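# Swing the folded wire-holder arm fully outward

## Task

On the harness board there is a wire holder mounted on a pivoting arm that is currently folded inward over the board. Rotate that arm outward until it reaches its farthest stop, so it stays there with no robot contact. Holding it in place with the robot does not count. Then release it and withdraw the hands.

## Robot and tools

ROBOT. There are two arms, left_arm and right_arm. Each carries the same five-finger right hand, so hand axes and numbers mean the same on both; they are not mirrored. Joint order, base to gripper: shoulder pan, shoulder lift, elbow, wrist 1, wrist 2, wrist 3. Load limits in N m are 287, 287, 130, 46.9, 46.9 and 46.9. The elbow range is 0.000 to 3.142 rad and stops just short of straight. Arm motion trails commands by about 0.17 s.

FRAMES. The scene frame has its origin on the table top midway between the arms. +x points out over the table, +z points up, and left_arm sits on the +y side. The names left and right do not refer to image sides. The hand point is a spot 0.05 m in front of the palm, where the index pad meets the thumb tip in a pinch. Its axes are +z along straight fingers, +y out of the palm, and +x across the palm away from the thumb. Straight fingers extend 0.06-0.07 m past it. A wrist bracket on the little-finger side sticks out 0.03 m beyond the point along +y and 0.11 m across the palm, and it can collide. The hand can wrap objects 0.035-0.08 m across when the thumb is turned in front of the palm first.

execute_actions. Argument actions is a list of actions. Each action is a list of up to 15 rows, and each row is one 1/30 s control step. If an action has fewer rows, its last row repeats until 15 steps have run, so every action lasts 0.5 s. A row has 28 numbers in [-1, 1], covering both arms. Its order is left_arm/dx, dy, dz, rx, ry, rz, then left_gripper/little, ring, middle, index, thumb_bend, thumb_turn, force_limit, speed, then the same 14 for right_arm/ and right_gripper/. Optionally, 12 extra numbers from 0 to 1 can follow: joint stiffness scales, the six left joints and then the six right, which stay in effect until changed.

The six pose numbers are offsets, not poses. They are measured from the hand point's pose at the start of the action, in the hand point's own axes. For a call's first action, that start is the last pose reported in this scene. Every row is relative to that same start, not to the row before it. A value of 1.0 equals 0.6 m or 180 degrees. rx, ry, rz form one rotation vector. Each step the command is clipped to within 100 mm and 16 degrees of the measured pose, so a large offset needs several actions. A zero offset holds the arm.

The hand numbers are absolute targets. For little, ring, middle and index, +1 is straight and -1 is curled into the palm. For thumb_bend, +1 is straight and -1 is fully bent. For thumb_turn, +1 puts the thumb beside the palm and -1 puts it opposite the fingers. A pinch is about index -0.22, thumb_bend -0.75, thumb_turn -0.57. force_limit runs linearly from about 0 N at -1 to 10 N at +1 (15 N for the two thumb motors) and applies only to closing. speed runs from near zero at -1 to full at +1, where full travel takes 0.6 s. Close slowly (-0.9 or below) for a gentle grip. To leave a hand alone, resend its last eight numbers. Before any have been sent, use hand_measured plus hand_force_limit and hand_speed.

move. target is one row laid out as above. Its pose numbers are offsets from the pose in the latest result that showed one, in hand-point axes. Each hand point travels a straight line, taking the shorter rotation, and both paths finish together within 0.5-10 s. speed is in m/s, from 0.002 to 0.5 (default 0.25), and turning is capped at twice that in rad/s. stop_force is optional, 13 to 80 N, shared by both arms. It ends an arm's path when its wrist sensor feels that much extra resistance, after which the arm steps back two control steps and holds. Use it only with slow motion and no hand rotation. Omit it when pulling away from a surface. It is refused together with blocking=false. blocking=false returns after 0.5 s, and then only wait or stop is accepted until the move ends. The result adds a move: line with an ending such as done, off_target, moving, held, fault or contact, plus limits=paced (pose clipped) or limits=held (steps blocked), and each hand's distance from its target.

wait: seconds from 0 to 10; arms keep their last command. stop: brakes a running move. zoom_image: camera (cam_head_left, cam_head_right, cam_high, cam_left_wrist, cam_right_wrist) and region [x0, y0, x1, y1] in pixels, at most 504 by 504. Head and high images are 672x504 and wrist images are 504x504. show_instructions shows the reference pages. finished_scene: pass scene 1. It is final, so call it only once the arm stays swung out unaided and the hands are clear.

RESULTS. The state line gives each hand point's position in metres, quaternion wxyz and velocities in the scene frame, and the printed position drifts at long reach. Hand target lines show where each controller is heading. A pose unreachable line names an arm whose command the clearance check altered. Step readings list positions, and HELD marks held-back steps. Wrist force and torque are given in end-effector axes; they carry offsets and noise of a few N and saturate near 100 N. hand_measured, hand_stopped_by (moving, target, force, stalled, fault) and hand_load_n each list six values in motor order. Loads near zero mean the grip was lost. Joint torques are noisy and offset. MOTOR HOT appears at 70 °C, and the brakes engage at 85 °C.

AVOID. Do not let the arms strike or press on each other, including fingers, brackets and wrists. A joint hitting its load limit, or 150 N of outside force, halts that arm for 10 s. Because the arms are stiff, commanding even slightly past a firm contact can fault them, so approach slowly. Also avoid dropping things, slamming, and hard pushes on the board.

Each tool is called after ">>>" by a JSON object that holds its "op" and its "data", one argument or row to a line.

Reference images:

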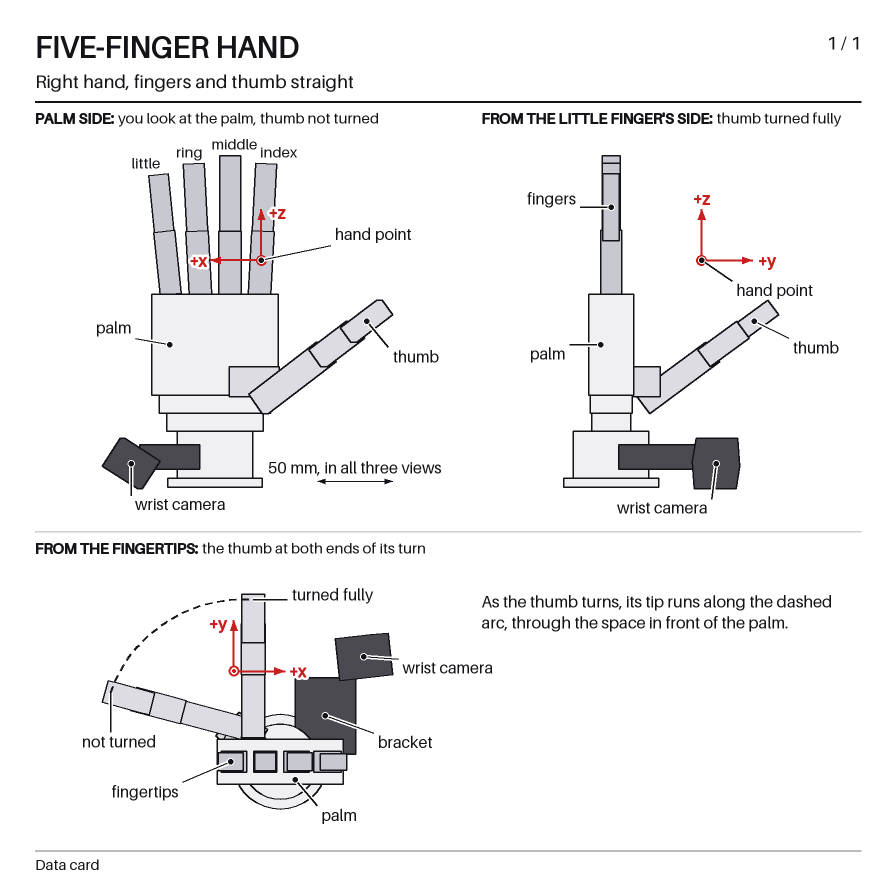

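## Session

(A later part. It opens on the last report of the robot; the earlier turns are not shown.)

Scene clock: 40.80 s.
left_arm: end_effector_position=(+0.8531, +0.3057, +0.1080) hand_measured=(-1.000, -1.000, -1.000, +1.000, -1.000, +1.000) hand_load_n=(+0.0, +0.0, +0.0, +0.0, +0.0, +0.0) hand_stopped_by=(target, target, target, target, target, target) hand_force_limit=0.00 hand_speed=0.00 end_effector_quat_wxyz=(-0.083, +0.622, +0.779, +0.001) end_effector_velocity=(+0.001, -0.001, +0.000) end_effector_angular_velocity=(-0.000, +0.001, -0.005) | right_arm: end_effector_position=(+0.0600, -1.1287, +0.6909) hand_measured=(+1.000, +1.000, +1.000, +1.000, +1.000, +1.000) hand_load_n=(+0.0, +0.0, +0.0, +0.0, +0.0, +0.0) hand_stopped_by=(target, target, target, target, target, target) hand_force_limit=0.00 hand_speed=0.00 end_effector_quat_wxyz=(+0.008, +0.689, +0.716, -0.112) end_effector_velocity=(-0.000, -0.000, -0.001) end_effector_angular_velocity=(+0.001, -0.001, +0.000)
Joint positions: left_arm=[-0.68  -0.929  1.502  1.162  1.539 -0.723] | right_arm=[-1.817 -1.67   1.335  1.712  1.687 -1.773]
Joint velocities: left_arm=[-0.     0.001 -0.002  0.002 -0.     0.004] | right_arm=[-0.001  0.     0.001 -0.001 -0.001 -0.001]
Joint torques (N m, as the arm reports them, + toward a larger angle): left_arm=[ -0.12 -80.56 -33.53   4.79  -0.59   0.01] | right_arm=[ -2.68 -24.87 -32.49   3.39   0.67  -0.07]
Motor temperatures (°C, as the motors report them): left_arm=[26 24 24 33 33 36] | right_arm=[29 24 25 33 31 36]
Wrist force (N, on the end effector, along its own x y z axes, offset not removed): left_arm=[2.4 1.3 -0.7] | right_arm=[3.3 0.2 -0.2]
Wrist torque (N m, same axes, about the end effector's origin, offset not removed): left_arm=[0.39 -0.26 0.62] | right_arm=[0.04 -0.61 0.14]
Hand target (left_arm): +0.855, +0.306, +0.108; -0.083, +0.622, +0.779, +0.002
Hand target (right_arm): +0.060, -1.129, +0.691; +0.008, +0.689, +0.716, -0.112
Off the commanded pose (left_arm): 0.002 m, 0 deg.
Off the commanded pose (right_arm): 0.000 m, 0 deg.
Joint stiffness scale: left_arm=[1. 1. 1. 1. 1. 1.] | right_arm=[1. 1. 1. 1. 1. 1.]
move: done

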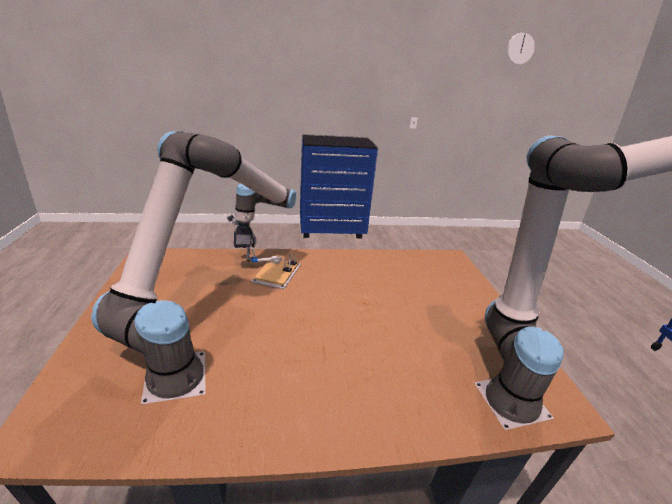

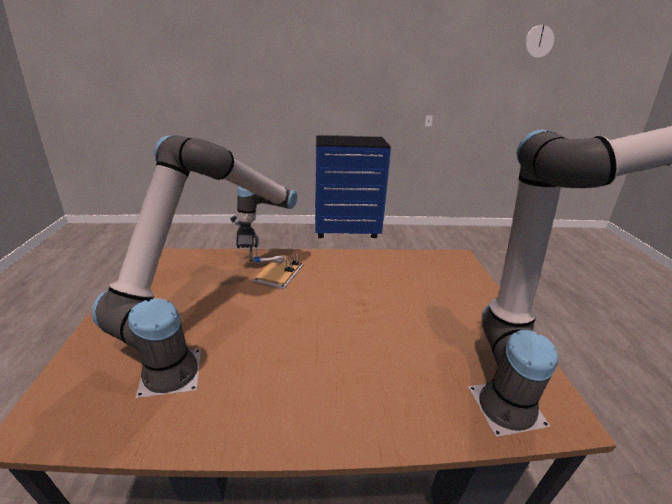

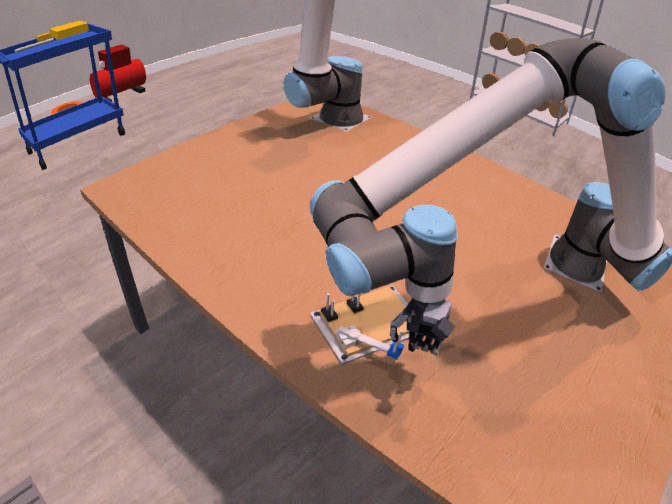

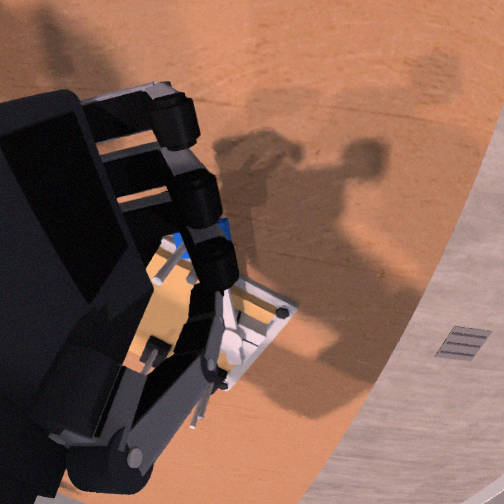

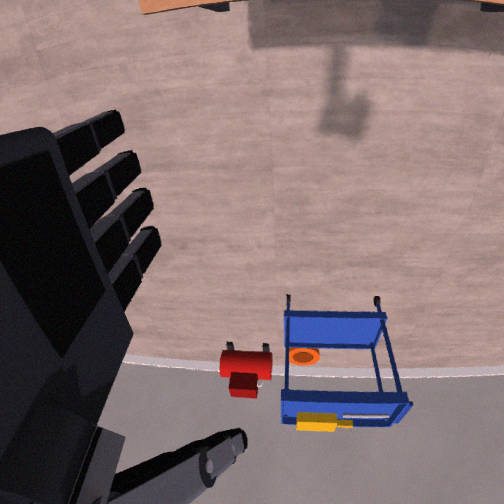

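>>> {"op": "move", "data": {
  "target": [0,-0.06,0,0,0,0,-1,-1,-1,1,-1,1,0,0,0,0,0,0,0,0,1,1,1,1,1,1,0,0],
  "speed": 0.08
}}

>>> {"op": "move", "data": {
  "target": [-0.055,0,0.015,0,0,0,-1,-1,-1,1,-1,1,0,0,0,0,0,0,0,0,1,1,1,1,1,1,0,0],
  "speed": 0.05,
  "stop_force": 20
}}

>>> {"op": "move", "data": {
  "target": [-0.04,0.18,-0.015,0,0,0,-1,-1,-1,1,-1,1,0,0,0,0,0,0,0,0,1,1,1,1,1,1,0,0],
  "speed": 0.04,
  "stop_force": 25
}}

>>> {"op": "zoom_image", "data": {
  "camera": "cam_high",
  "region": [270,230,490,400]
}}

Scene clock: 42.37 s.
left_arm: end_effector_position=(+0.8204, +0.2981, +0.1122) hand_measured=(-1.000, -1.000, -1.000, +1.000, -1.000, +1.000) hand_load_n=(+0.0, +0.0, +0.0, +0.0, +0.0, +0.0) hand_stopped_by=(target, target, target, target, target, target) hand_force_limit=0.00 hand_speed=0.00 end_effector_quat_wxyz=(-0.083, +0.622, +0.779, +0.002) end_effector_velocity=(-0.002, +0.002, -0.002) end_effector_angular_velocity=(+0.001, +0.001, +0.004) | right_arm: end_effector_position=(+0.0600, -1.1287, +0.6909) hand_measured=(+1.000, +1.000, +1.000, +1.000, +1.000, +1.000) hand_load_n=(+0.0, +0.0, +0.0, +0.0, +0.0, +0.0) hand_stopped_by=(target, target, target, target, target, target) hand_force_limit=0.00 hand_speed=0.00 end_effector_quat_wxyz=(+0.008, +0.689, +0.716, -0.112) end_effector_velocity=(+0.000, +0.001, -0.000) end_effector_angular_velocity=(+0.003, -0.000, +0.001)
Joint positions: left_arm=[-0.713 -0.975  1.573  1.137  1.543 -0.755] | right_arm=[-1.817 -1.67   1.335  1.712  1.687 -1.773]
Joint velocities: left_arm=[ 0.    -0.001  0.006 -0.003  0.001 -0.004] | right_arm=[-0.    -0.     0.     0.002 -0.    -0.002]
Joint torques (N m, as the arm reports them, + toward a larger angle): left_arm=[ -3.99 -90.24 -29.11   3.67   0.07  -1.53] | right_arm=[ -0.67 -25.45 -33.43   3.83   0.37  -0.36]
Motor temperatures (°C, as the motors report them): left_arm=[26 24 24 33 33 36] | right_arm=[29 24 25 33 31 36]
Wrist force (N, on the end effector, along its own x y z axes, offset not removed): left_arm=[2.4 -1.5 -0.1] | right_arm=[4.2 1.1 -0.6]
Wrist torque (N m, same axes, about the end effector's origin, offset not removed): left_arm=[-0.21 -0.15 0.26] | right_arm=[0.25 -0.65 0.21]
Hand target (left_arm): +0.818, +0.298, +0.112; -0.083, +0.622, +0.779, +0.001
Hand target (right_arm): +0.060, -1.129, +0.691; +0.008, +0.689, +0.716, -0.112
Off the commanded pose (left_arm): 0.002 m, 0 deg.
Off the commanded pose (right_arm): 0.000 m, 0 deg.
Joint stiffness scale: left_arm=[1. 1. 1. 1. 1. 1.] | right_arm=[1. 1. 1. 1. 1. 1.]
move: done

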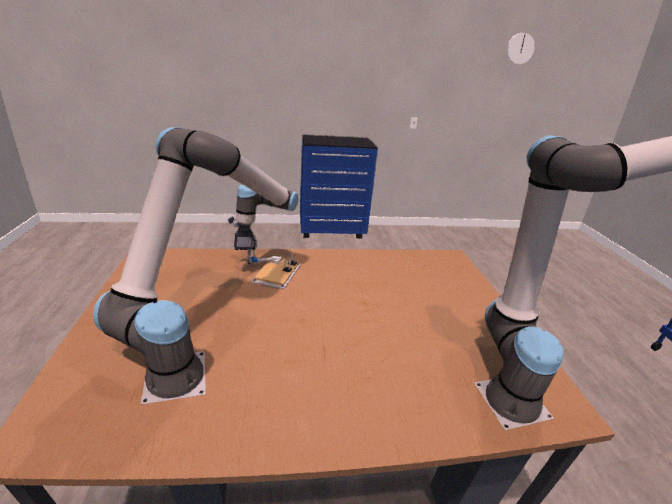

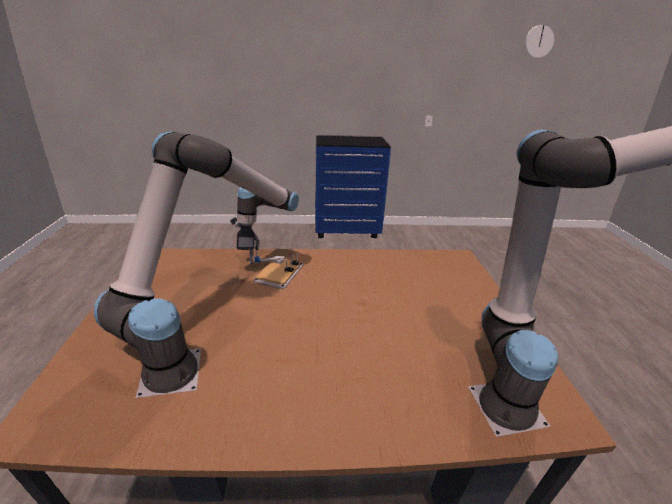

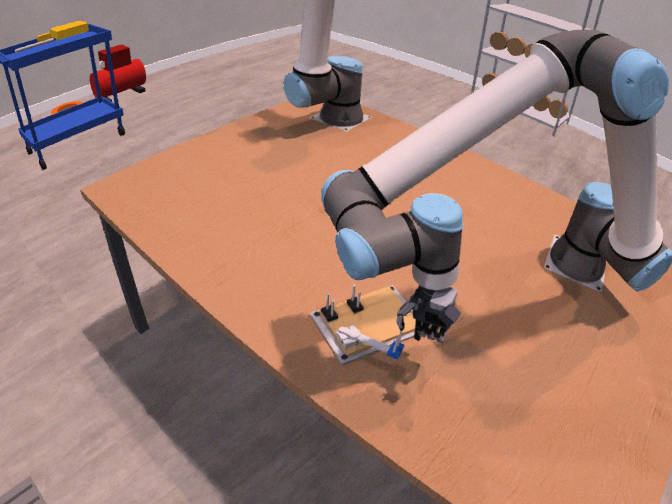

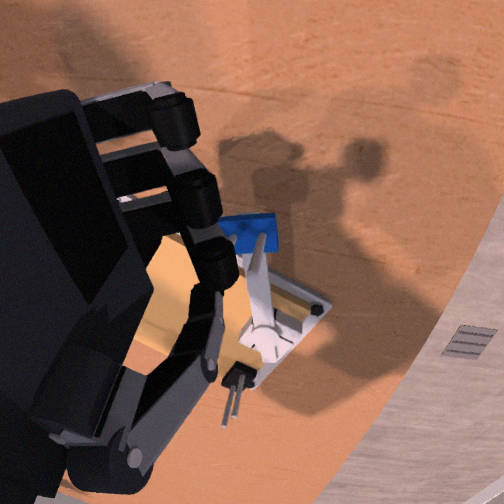

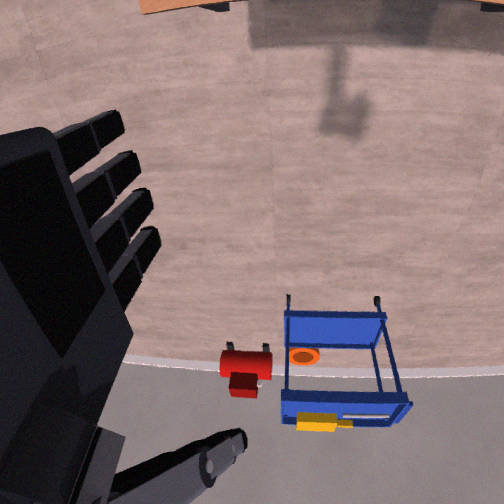

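Scene clock: 43.50 s.
left_arm: end_effector_position=(+0.8248, +0.2696, +0.0987) hand_measured=(-1.000, -1.000, -1.000, +1.000, -1.000, +1.000) hand_load_n=(+0.0, +0.0, +0.0, +0.0, +0.0, +0.0) hand_stopped_by=(target, target, target, target, target, target) hand_force_limit=0.00 hand_speed=0.00 end_effector_quat_wxyz=(-0.084, +0.622, +0.779, +0.002) end_effector_velocity=(+0.001, -0.000, +0.001) end_effector_angular_velocity=(+0.000, -0.002, +0.004) | right_arm: end_effector_position=(+0.0600, -1.1287, +0.6909) hand_measured=(+1.000, +1.000, +1.000, +1.000, +1.000, +1.000) hand_load_n=(+0.0, +0.0, +0.0, +0.0, +0.0, +0.0) hand_stopped_by=(target, target, target, target, target, target) hand_force_limit=0.00 hand_speed=0.00 end_effector_quat_wxyz=(+0.008, +0.689, +0.716, -0.112) end_effector_velocity=(-0.001, -0.000, -0.000) end_effector_angular_velocity=(+0.001, +0.000, -0.000)
Joint positions: left_arm=[-0.744 -0.944  1.547  1.134  1.547 -0.786] | right_arm=[-1.817 -1.67   1.335  1.712  1.687 -1.773]
Joint velocities: left_arm=[ 0.     0.    -0.002  0.    -0.001 -0.004] | right_arm=[-0.001 -0.     0.001 -0.     0.    -0.001]
Joint torques (N m, as the arm reports them, + toward a larger angle): left_arm=[ -1.63 -80.41 -36.84   3.47   0.71  -0.62] | right_arm=[  0.54 -25.81 -33.79   3.63   0.66  -0.25]
Motor temperatures (°C, as the motors report them): left_arm=[26 24 24 33 33 36] | right_arm=[29 24 25 33 31 36]
Wrist force (N, on the end effector, along its own x y z axes, offset not removed): left_arm=[0.6 1.0 0.0] | right_arm=[4.2 -1.4 -2.4]
Wrist torque (N m, same axes, about the end effector's origin, offset not removed): left_arm=[-0.02 -0.02 0.14] | right_arm=[-0.01 -0.53 0.19]
Hand target (left_arm): +0.826, +0.267, +0.099; -0.083, +0.622, +0.779, +0.002
Hand target (right_arm): +0.060, -1.129, +0.691; +0.008, +0.689, +0.716, -0.112
Off the commanded pose (left_arm): 0.003 m, 0 deg.
Off the commanded pose (right_arm): 0.000 m, 0 deg.
Joint stiffness scale: left_arm=[1. 1. 1. 1. 1. 1.] | right_arm=[1. 1. 1. 1. 1. 1.]
move: done

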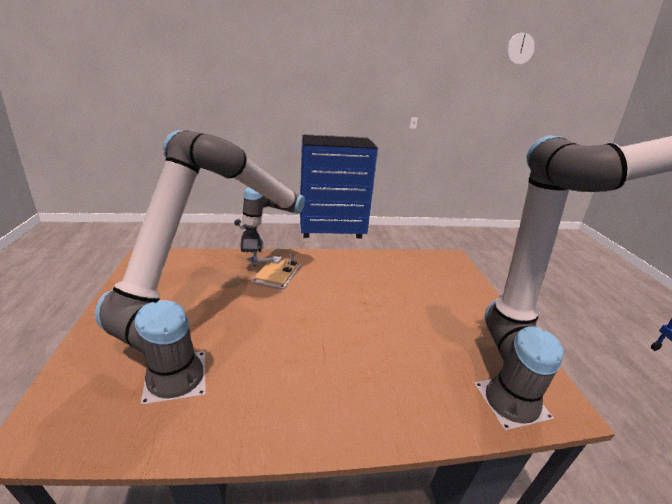

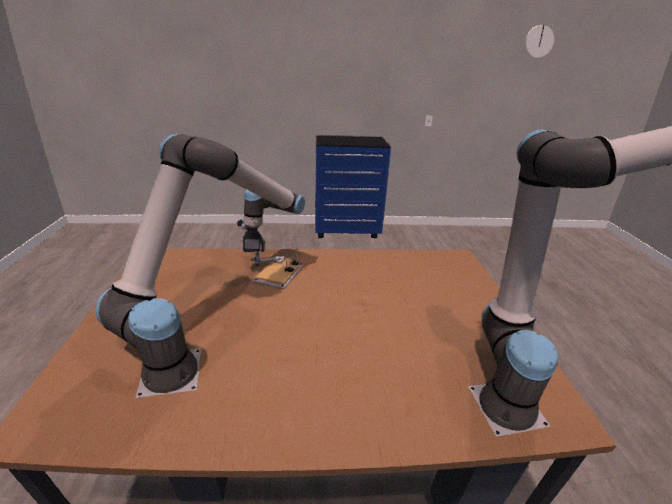

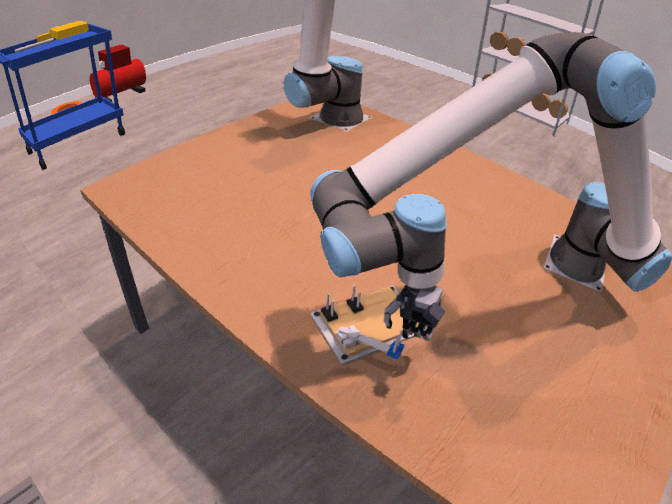

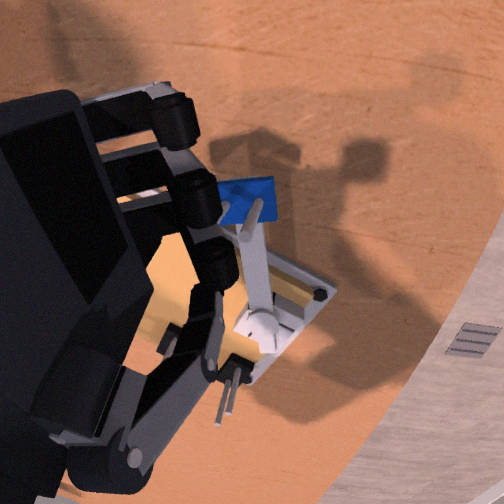

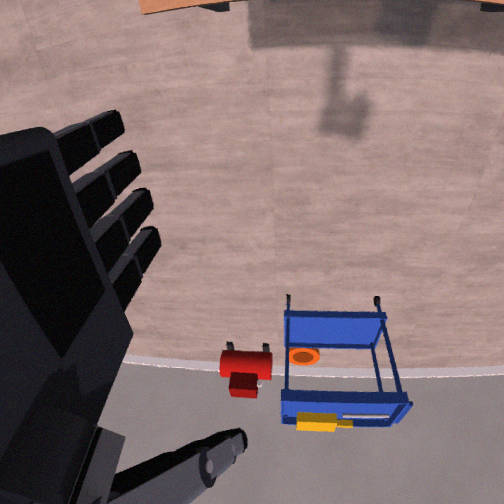

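Scene clock: 46.33 s.
left_arm: end_effector_position=(+0.9093, +0.2675, +0.0921) hand_measured=(-1.000, -1.000, -1.000, +1.000, -1.000, +1.000) hand_load_n=(+0.0, +0.0, +0.0, +2.0, +0.0, +0.0) hand_stopped_by=(target, target, target, target, target, target) hand_force_limit=0.00 hand_speed=0.00 end_effector_quat_wxyz=(-0.097, +0.624, +0.776, -0.005) end_effector_velocity=(-0.006, +0.000, +0.003) end_effector_angular_velocity=(-0.011, -0.023, -0.002) | right_arm: end_effector_position=(+0.0600, -1.1287, +0.6909) hand_measured=(+1.000, +1.000, +1.000, +1.000, +1.000, +1.000) hand_load_n=(+0.0, +0.0, +0.0, +0.0, +0.0, +0.0) hand_stopped_by=(target, target, target, target, target, target) hand_force_limit=0.00 hand_speed=0.00 end_effector_quat_wxyz=(+0.008, +0.689, +0.716, -0.112) end_effector_velocity=(+0.000, +0.000, +0.000) end_effector_angular_velocity=(+0.000, +0.000, +0.001)
Joint positions: left_arm=[-0.686 -0.809  1.322  1.251  1.546 -0.721] | right_arm=[-1.817 -1.67   1.335  1.712  1.687 -1.773]
Joint velocities: left_arm=[-0.004 -0.024  0.032 -0.034 -0.001 -0.002] | right_arm=[ 0.     0.    -0.001  0.001  0.    -0.001]
Joint torques (N m, as the arm reports them, + toward a larger angle): left_arm=[   2.2  -101.73  -36.86   -1.06   -2.09   -1.35] | right_arm=[  1.41 -23.93 -33.34   3.68   0.5   -0.03]
Motor temperatures (°C, as the motors report them): left_arm=[26 24 24 33 33 36] | right_arm=[29 24 25 33 31 36]
Wrist force (N, on the end effector, along its own x y z axes, offset not removed): left_arm=[1.8 -15.5 -3.8] | right_arm=[3.1 2.5 -0.6]
Wrist torque (N m, same axes, about the end effector's origin, offset not removed): left_arm=[1.24 0.14 0.37] | right_arm=[0.41 -0.42 0.30]
Hand target (left_arm): +0.909, +0.268, +0.093; -0.093, +0.623, +0.777, -0.002
Hand target (right_arm): +0.060, -1.129, +0.691; +0.008, +0.689, +0.716, -0.112
Off the commanded pose (left_arm): 0.027 m, 2 deg.
Off the commanded pose (right_arm): 0.000 m, 0 deg.
Joint stiffness scale: left_arm=[1. 1. 1. 1. 1. 1.] | right_arm=[1. 1. 1. 1. 1. 1.]
move: contact (left_arm)

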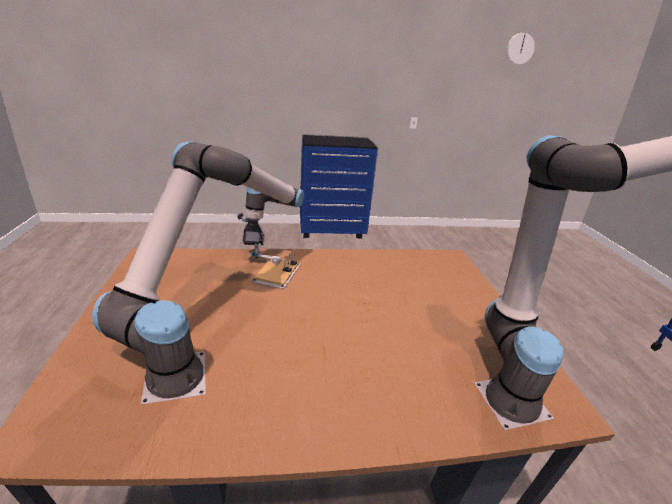

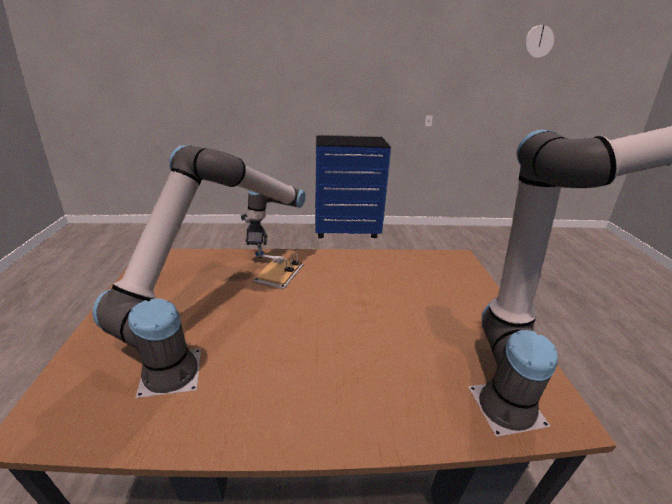

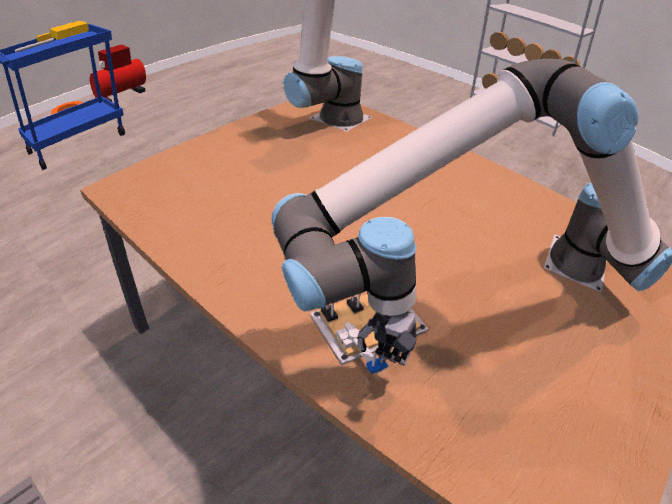

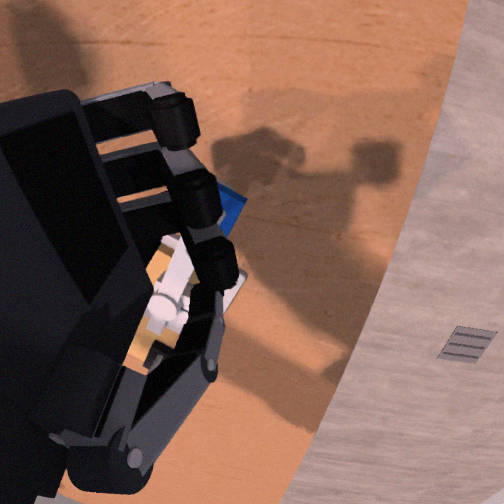

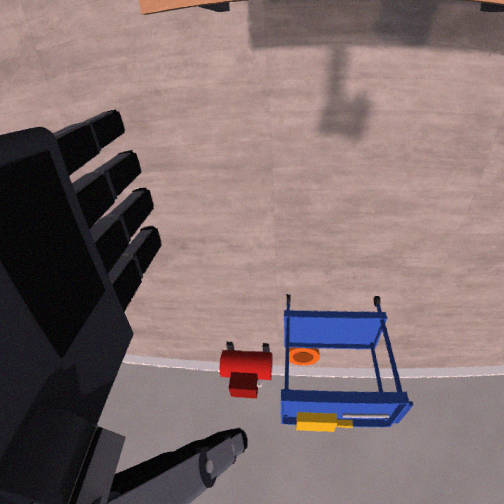

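Region (270, 230, 490, 400) of cam_high's 672x504 image, scaled by 2.291, with more detail than that image has; it fills the top 389 rows of this view, and the rest is white.

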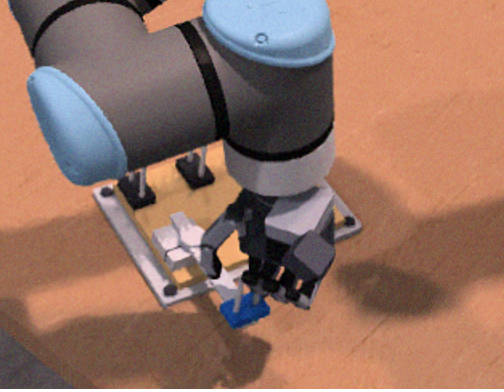

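>>> {"op": "move", "data": {
  "target": [-0.01,0.05,0,0,0,0,-1,-1,-1,1,-1,1,0,0,0,0,0,0,0,0,1,1,1,1,1,1,0,0],
  "speed": 0.01,
  "stop_force": 20
}}

>>> {"op": "move", "data": {
  "target": [0,-0.04,0,0,0,0,-1,-1,-1,1,-1,1,0,0,0,0,0,0,0,0,1,1,1,1,1,1,0,0],
  "speed": 0.05
}}

>>> {"op": "move", "data": {
  "target": [0,-0.1,-0.3,0,0,0,-1,-1,-1,1,-1,1,0,0,0,0,0,0,0,0,1,1,1,1,1,1,0,0]
}}

Scene clock: 48.57 s.
left_arm: end_effector_position=(+0.9104, +0.2660, +0.0899) hand_measured=(-1.000, -1.000, -1.000, +1.000, -1.000, +1.000) hand_load_n=(+0.0, +0.0, +0.0, +1.5, +0.0, +0.0) hand_stopped_by=(target, target, target, target, target, target) hand_force_limit=0.00 hand_speed=0.00 end_effector_quat_wxyz=(-0.108, +0.625, +0.773, -0.010) end_effector_velocity=(-0.004, +0.001, -0.002) end_effector_angular_velocity=(+0.001, +0.011, +0.000) | right_arm: end_effector_position=(+0.0600, -1.1287, +0.6909) hand_measured=(+1.000, +1.000, +1.000, +1.000, +1.000, +1.000) hand_load_n=(+0.0, +0.0, +0.0, +0.0, +0.0, +0.0) hand_stopped_by=(target, target, target, target, target, target) hand_force_limit=0.00 hand_speed=0.00 end_effector_quat_wxyz=(+0.008, +0.689, +0.716, -0.112) end_effector_velocity=(+0.000, -0.000, +0.000) end_effector_angular_velocity=(-0.002, -0.000, -0.001)
Joint positions: left_arm=[-0.685 -0.794  1.303  1.277  1.552 -0.713] | right_arm=[-1.817 -1.67   1.335  1.712  1.687 -1.773]
Joint velocities: left_arm=[0.    0.    0.005 0.005 0.004 0.001] | right_arm=[ 0.     0.    -0.001 -0.001 -0.     0.001]
Joint torques (N m, as the arm reports them, + toward a larger angle): left_arm=[ -0.3  -96.73 -35.67  -1.29  -1.84  -0.85] | right_arm=[  0.42 -22.26 -33.21   3.56   0.4   -0.16]
Motor temperatures (°C, as the motors report them): left_arm=[26 24 24 33 33 36] | right_arm=[29 24 25 33 31 36]
Wrist force (N, on the end effector, along its own x y z axes, offset not removed): left_arm=[3.3 -16.3 4.4] | right_arm=[4.5 0.5 0.7]
Wrist torque (N m, same axes, about the end effector's origin, offset not removed): left_arm=[0.49 0.20 0.44] | right_arm=[0.03 -0.75 0.28]
Hand target (left_arm): +0.911, +0.266, +0.090; -0.106, +0.625, +0.773, -0.009
Hand target (right_arm): +0.060, -1.129, +0.691; +0.008, +0.689, +0.716, -0.112
Off the commanded pose (left_arm): 0.029 m, 1 deg.
Off the commanded pose (right_arm): 0.000 m, 0 deg.
Joint stiffness scale: left_arm=[1. 1. 1. 1. 1. 1.] | right_arm=[1. 1. 1. 1. 1. 1.]
move: contact (left_arm)

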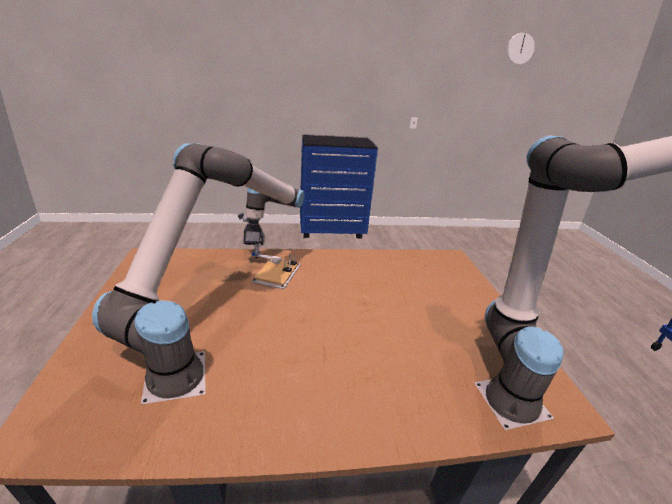

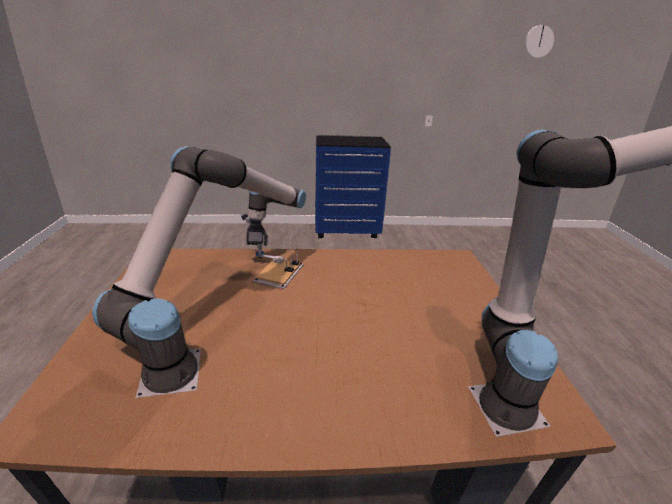

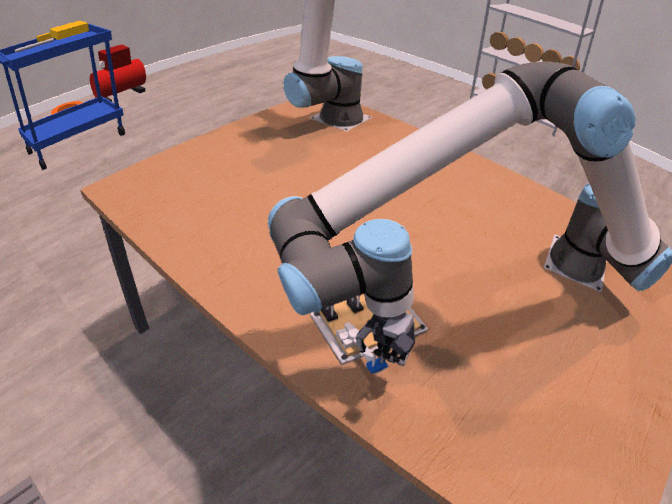

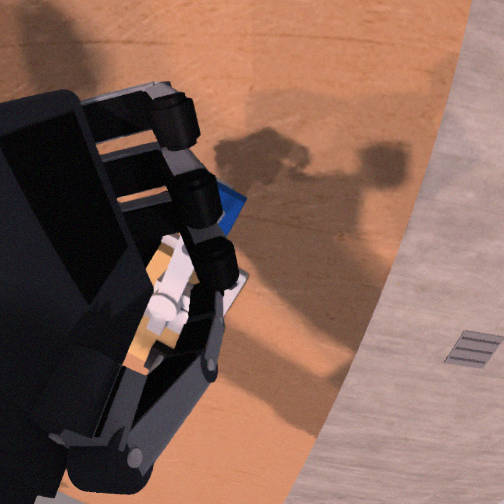

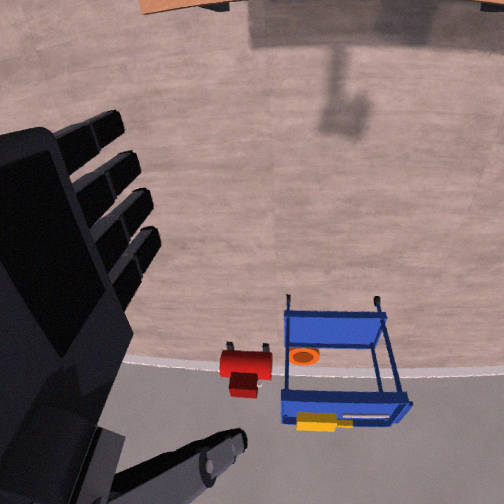

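Scene clock: 49.50 s.
left_arm: end_effector_position=(+0.8893, +0.2626, +0.0937) hand_measured=(-1.000, -1.000, -1.000, +1.000, -1.000, +1.000) hand_load_n=(+0.0, +0.0, +0.0, +0.0, +0.0, +0.0) hand_stopped_by=(target, target, target, target, target, target) hand_force_limit=0.00 hand_speed=0.00 end_effector_quat_wxyz=(-0.108, +0.625, +0.773, -0.009) end_effector_velocity=(-0.001, -0.000, -0.002) end_effector_angular_velocity=(-0.001, +0.001, +0.003) | right_arm: end_effector_position=(+0.0600, -1.1287, +0.6909) hand_measured=(+1.000, +1.000, +1.000, +1.000, +1.000, +1.000) hand_load_n=(+0.0, +0.0, +0.0, +0.0, +0.0, +0.0) hand_stopped_by=(target, target, target, target, target, target) hand_force_limit=0.00 hand_speed=0.00 end_effector_quat_wxyz=(+0.008, +0.689, +0.716, -0.112) end_effector_velocity=(+0.000, -0.000, -0.000) end_effector_angular_velocity=(-0.002, +0.001, +0.002)
Joint positions: left_arm=[-0.702 -0.826  1.355  1.258  1.555 -0.731] | right_arm=[-1.817 -1.67   1.335  1.712  1.687 -1.773]
Joint velocities: left_arm=[-0.001  0.     0.003 -0.003  0.002 -0.004] | right_arm=[ 0.    -0.     0.    -0.002  0.    -0.001]
Joint torques (N m, as the arm reports them, + toward a larger angle): left_arm=[ -2.61 -97.75 -33.48   3.28   1.32  -1.05] | right_arm=[  0.04 -24.26 -33.44   3.46   0.52  -0.39]
Motor temperatures (°C, as the motors report them): left_arm=[26 24 24 33 33 36] | right_arm=[29 24 25 33 31 36]
Wrist force (N, on the end effector, along its own x y z axes, offset not removed): left_arm=[2.9 -0.9 -0.7] | right_arm=[3.0 0.3 -1.1]
Wrist torque (N m, same axes, about the end effector's origin, offset not removed): left_arm=[-0.03 0.03 0.27] | right_arm=[0.10 -0.42 0.18]
Hand target (left_arm): +0.887, +0.261, +0.093; -0.108, +0.625, +0.773, -0.010
Hand target (right_arm): +0.060, -1.129, +0.691; +0.008, +0.689, +0.716, -0.112
Off the commanded pose (left_arm): 0.003 m, 0 deg.
Off the commanded pose (right_arm): 0.000 m, 0 deg.
Joint stiffness scale: left_arm=[1. 1. 1. 1. 1. 1.] | right_arm=[1. 1. 1. 1. 1. 1.]
move: done

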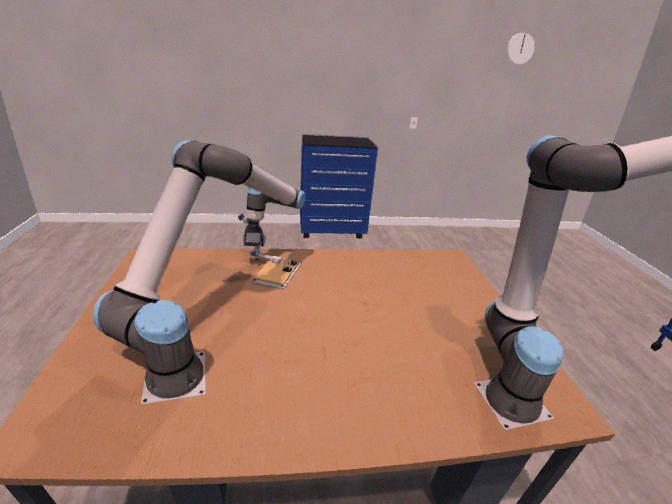

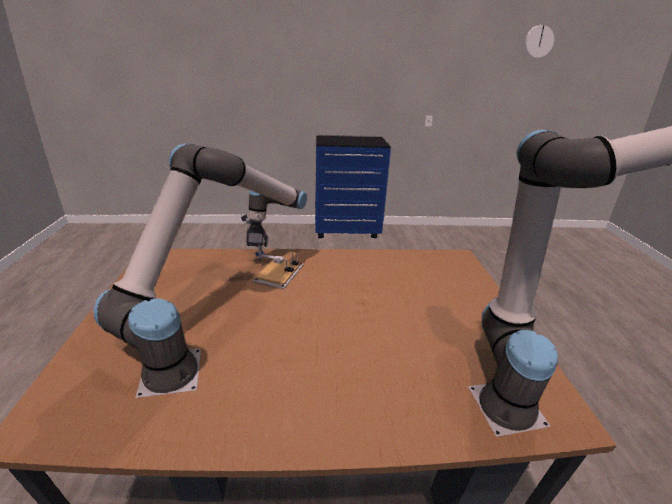

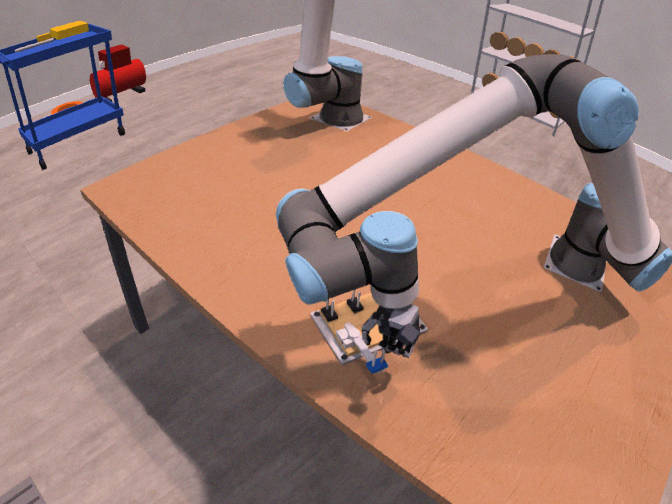

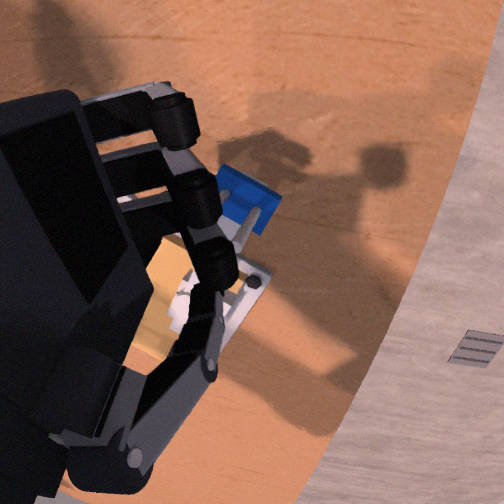

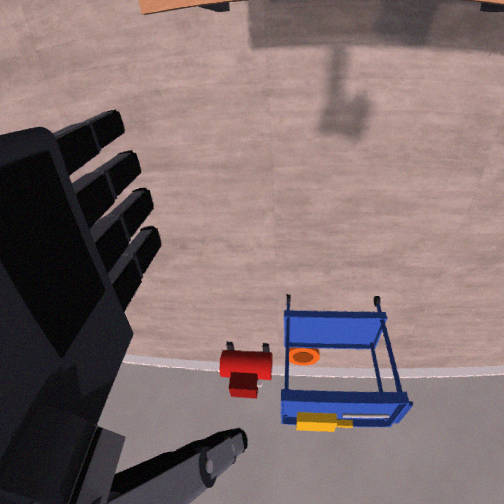

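Scene clock: 50.83 s.
left_arm: end_effector_position=(+0.8630, +0.2299, +0.2785) hand_measured=(-1.000, -1.000, -1.000, +1.000, -1.000, +1.000) hand_load_n=(+0.0, +0.0, +0.0, +0.0, +0.0, +0.0) hand_stopped_by=(target, target, target, target, target, target) hand_force_limit=0.00 hand_speed=0.00 end_effector_quat_wxyz=(-0.107, +0.625, +0.773, -0.009) end_effector_velocity=(-0.003, +0.001, -0.008) end_effector_angular_velocity=(+0.014, +0.022, +0.003) | right_arm: end_effector_position=(+0.0600, -1.1287, +0.6909) hand_measured=(+1.000, +1.000, +1.000, +1.000, +1.000, +1.000) hand_load_n=(+0.0, +0.0, +0.0, +0.0, +0.0, +0.0) hand_stopped_by=(target, target, target, target, target, target) hand_force_limit=0.00 hand_speed=0.00 end_effector_quat_wxyz=(+0.008, +0.689, +0.716, -0.112) end_effector_velocity=(+0.000, -0.001, +0.000) end_effector_angular_velocity=(-0.003, +0.001, +0.001)
Joint positions: left_arm=[-0.755 -0.973  1.256  1.503  1.565 -0.783] | right_arm=[-1.817 -1.67   1.335  1.712  1.687 -1.773]
Joint velocities: left_arm=[-0.     0.011  0.001  0.014  0.001 -0.003] | right_arm=[ 0.001  0.    -0.001 -0.002  0.001 -0.001]
Joint torques (N m, as the arm reports them, + toward a larger angle): left_arm=[ -4.15 -89.13 -40.37   4.27   1.    -1.64] | right_arm=[ -0.09 -24.73 -33.13   3.73   0.39  -0.27]
Motor temperatures (°C, as the motors report them): left_arm=[26 24 24 33 33 36] | right_arm=[29 24 25 33 31 36]
Wrist force (N, on the end effector, along its own x y z axes, offset not removed): left_arm=[1.5 -0.9 1.1] | right_arm=[3.3 0.8 0.2]
Wrist torque (N m, same axes, about the end effector's origin, offset not removed): left_arm=[-0.27 -0.19 0.17] | right_arm=[0.07 -0.54 0.23]
Hand target (left_arm): +0.863, +0.228, +0.278; -0.108, +0.625, +0.773, -0.009
Hand target (right_arm): +0.060, -1.129, +0.691; +0.008, +0.689, +0.716, -0.112
Off the commanded pose (left_arm): 0.002 m, 0 deg.
Off the commanded pose (right_arm): 0.000 m, 0 deg.
Joint stiffness scale: left_arm=[1. 1. 1. 1. 1. 1.] | right_arm=[1. 1. 1. 1. 1. 1.]
move: done

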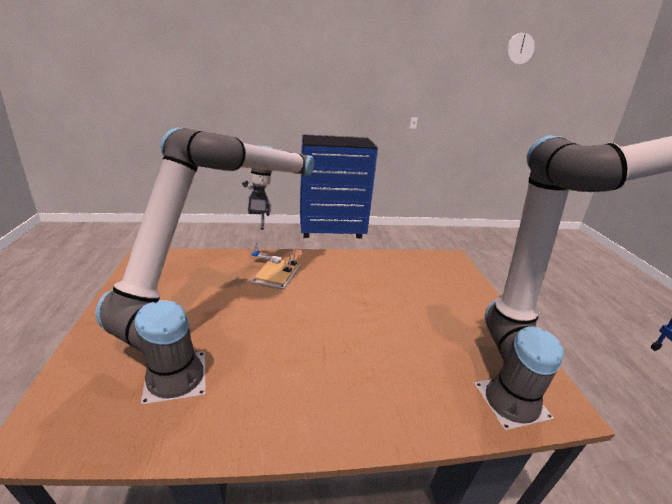

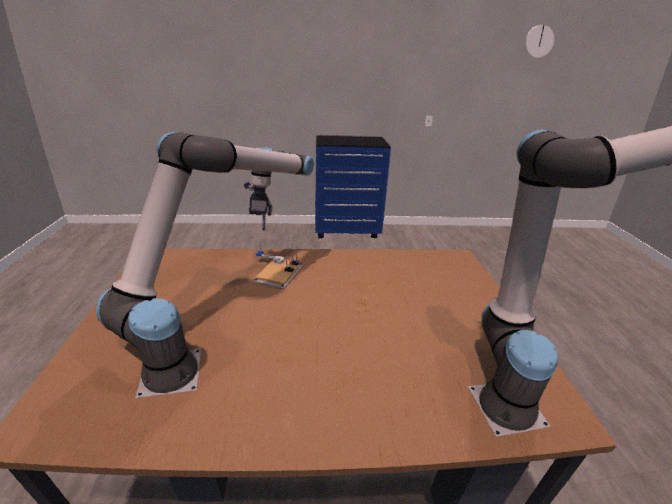

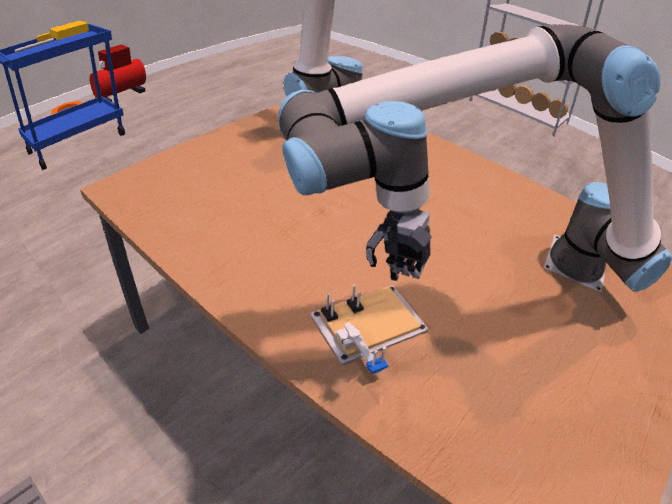

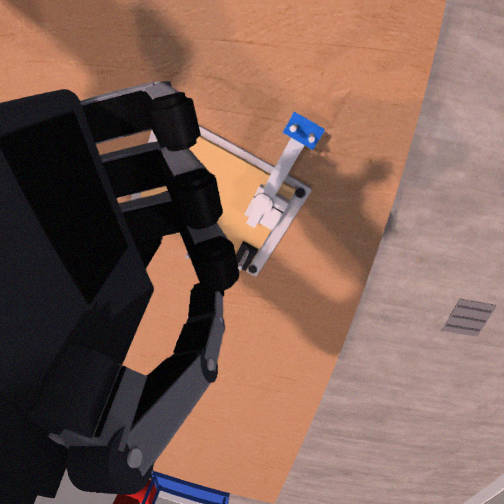

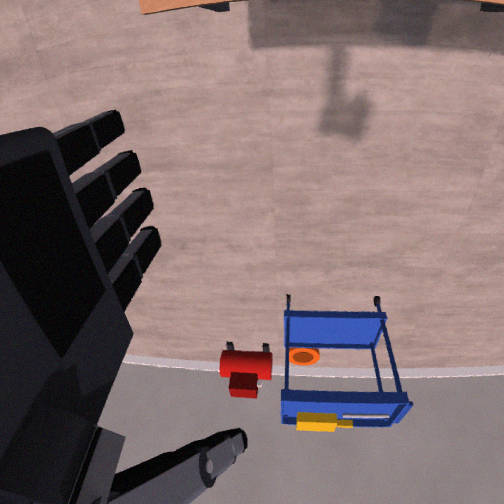

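At the 90° stop and staying.

>>> {"op": "finished_scene", "data": {
  "scene": 1
}}

The scene is finished: the task was done.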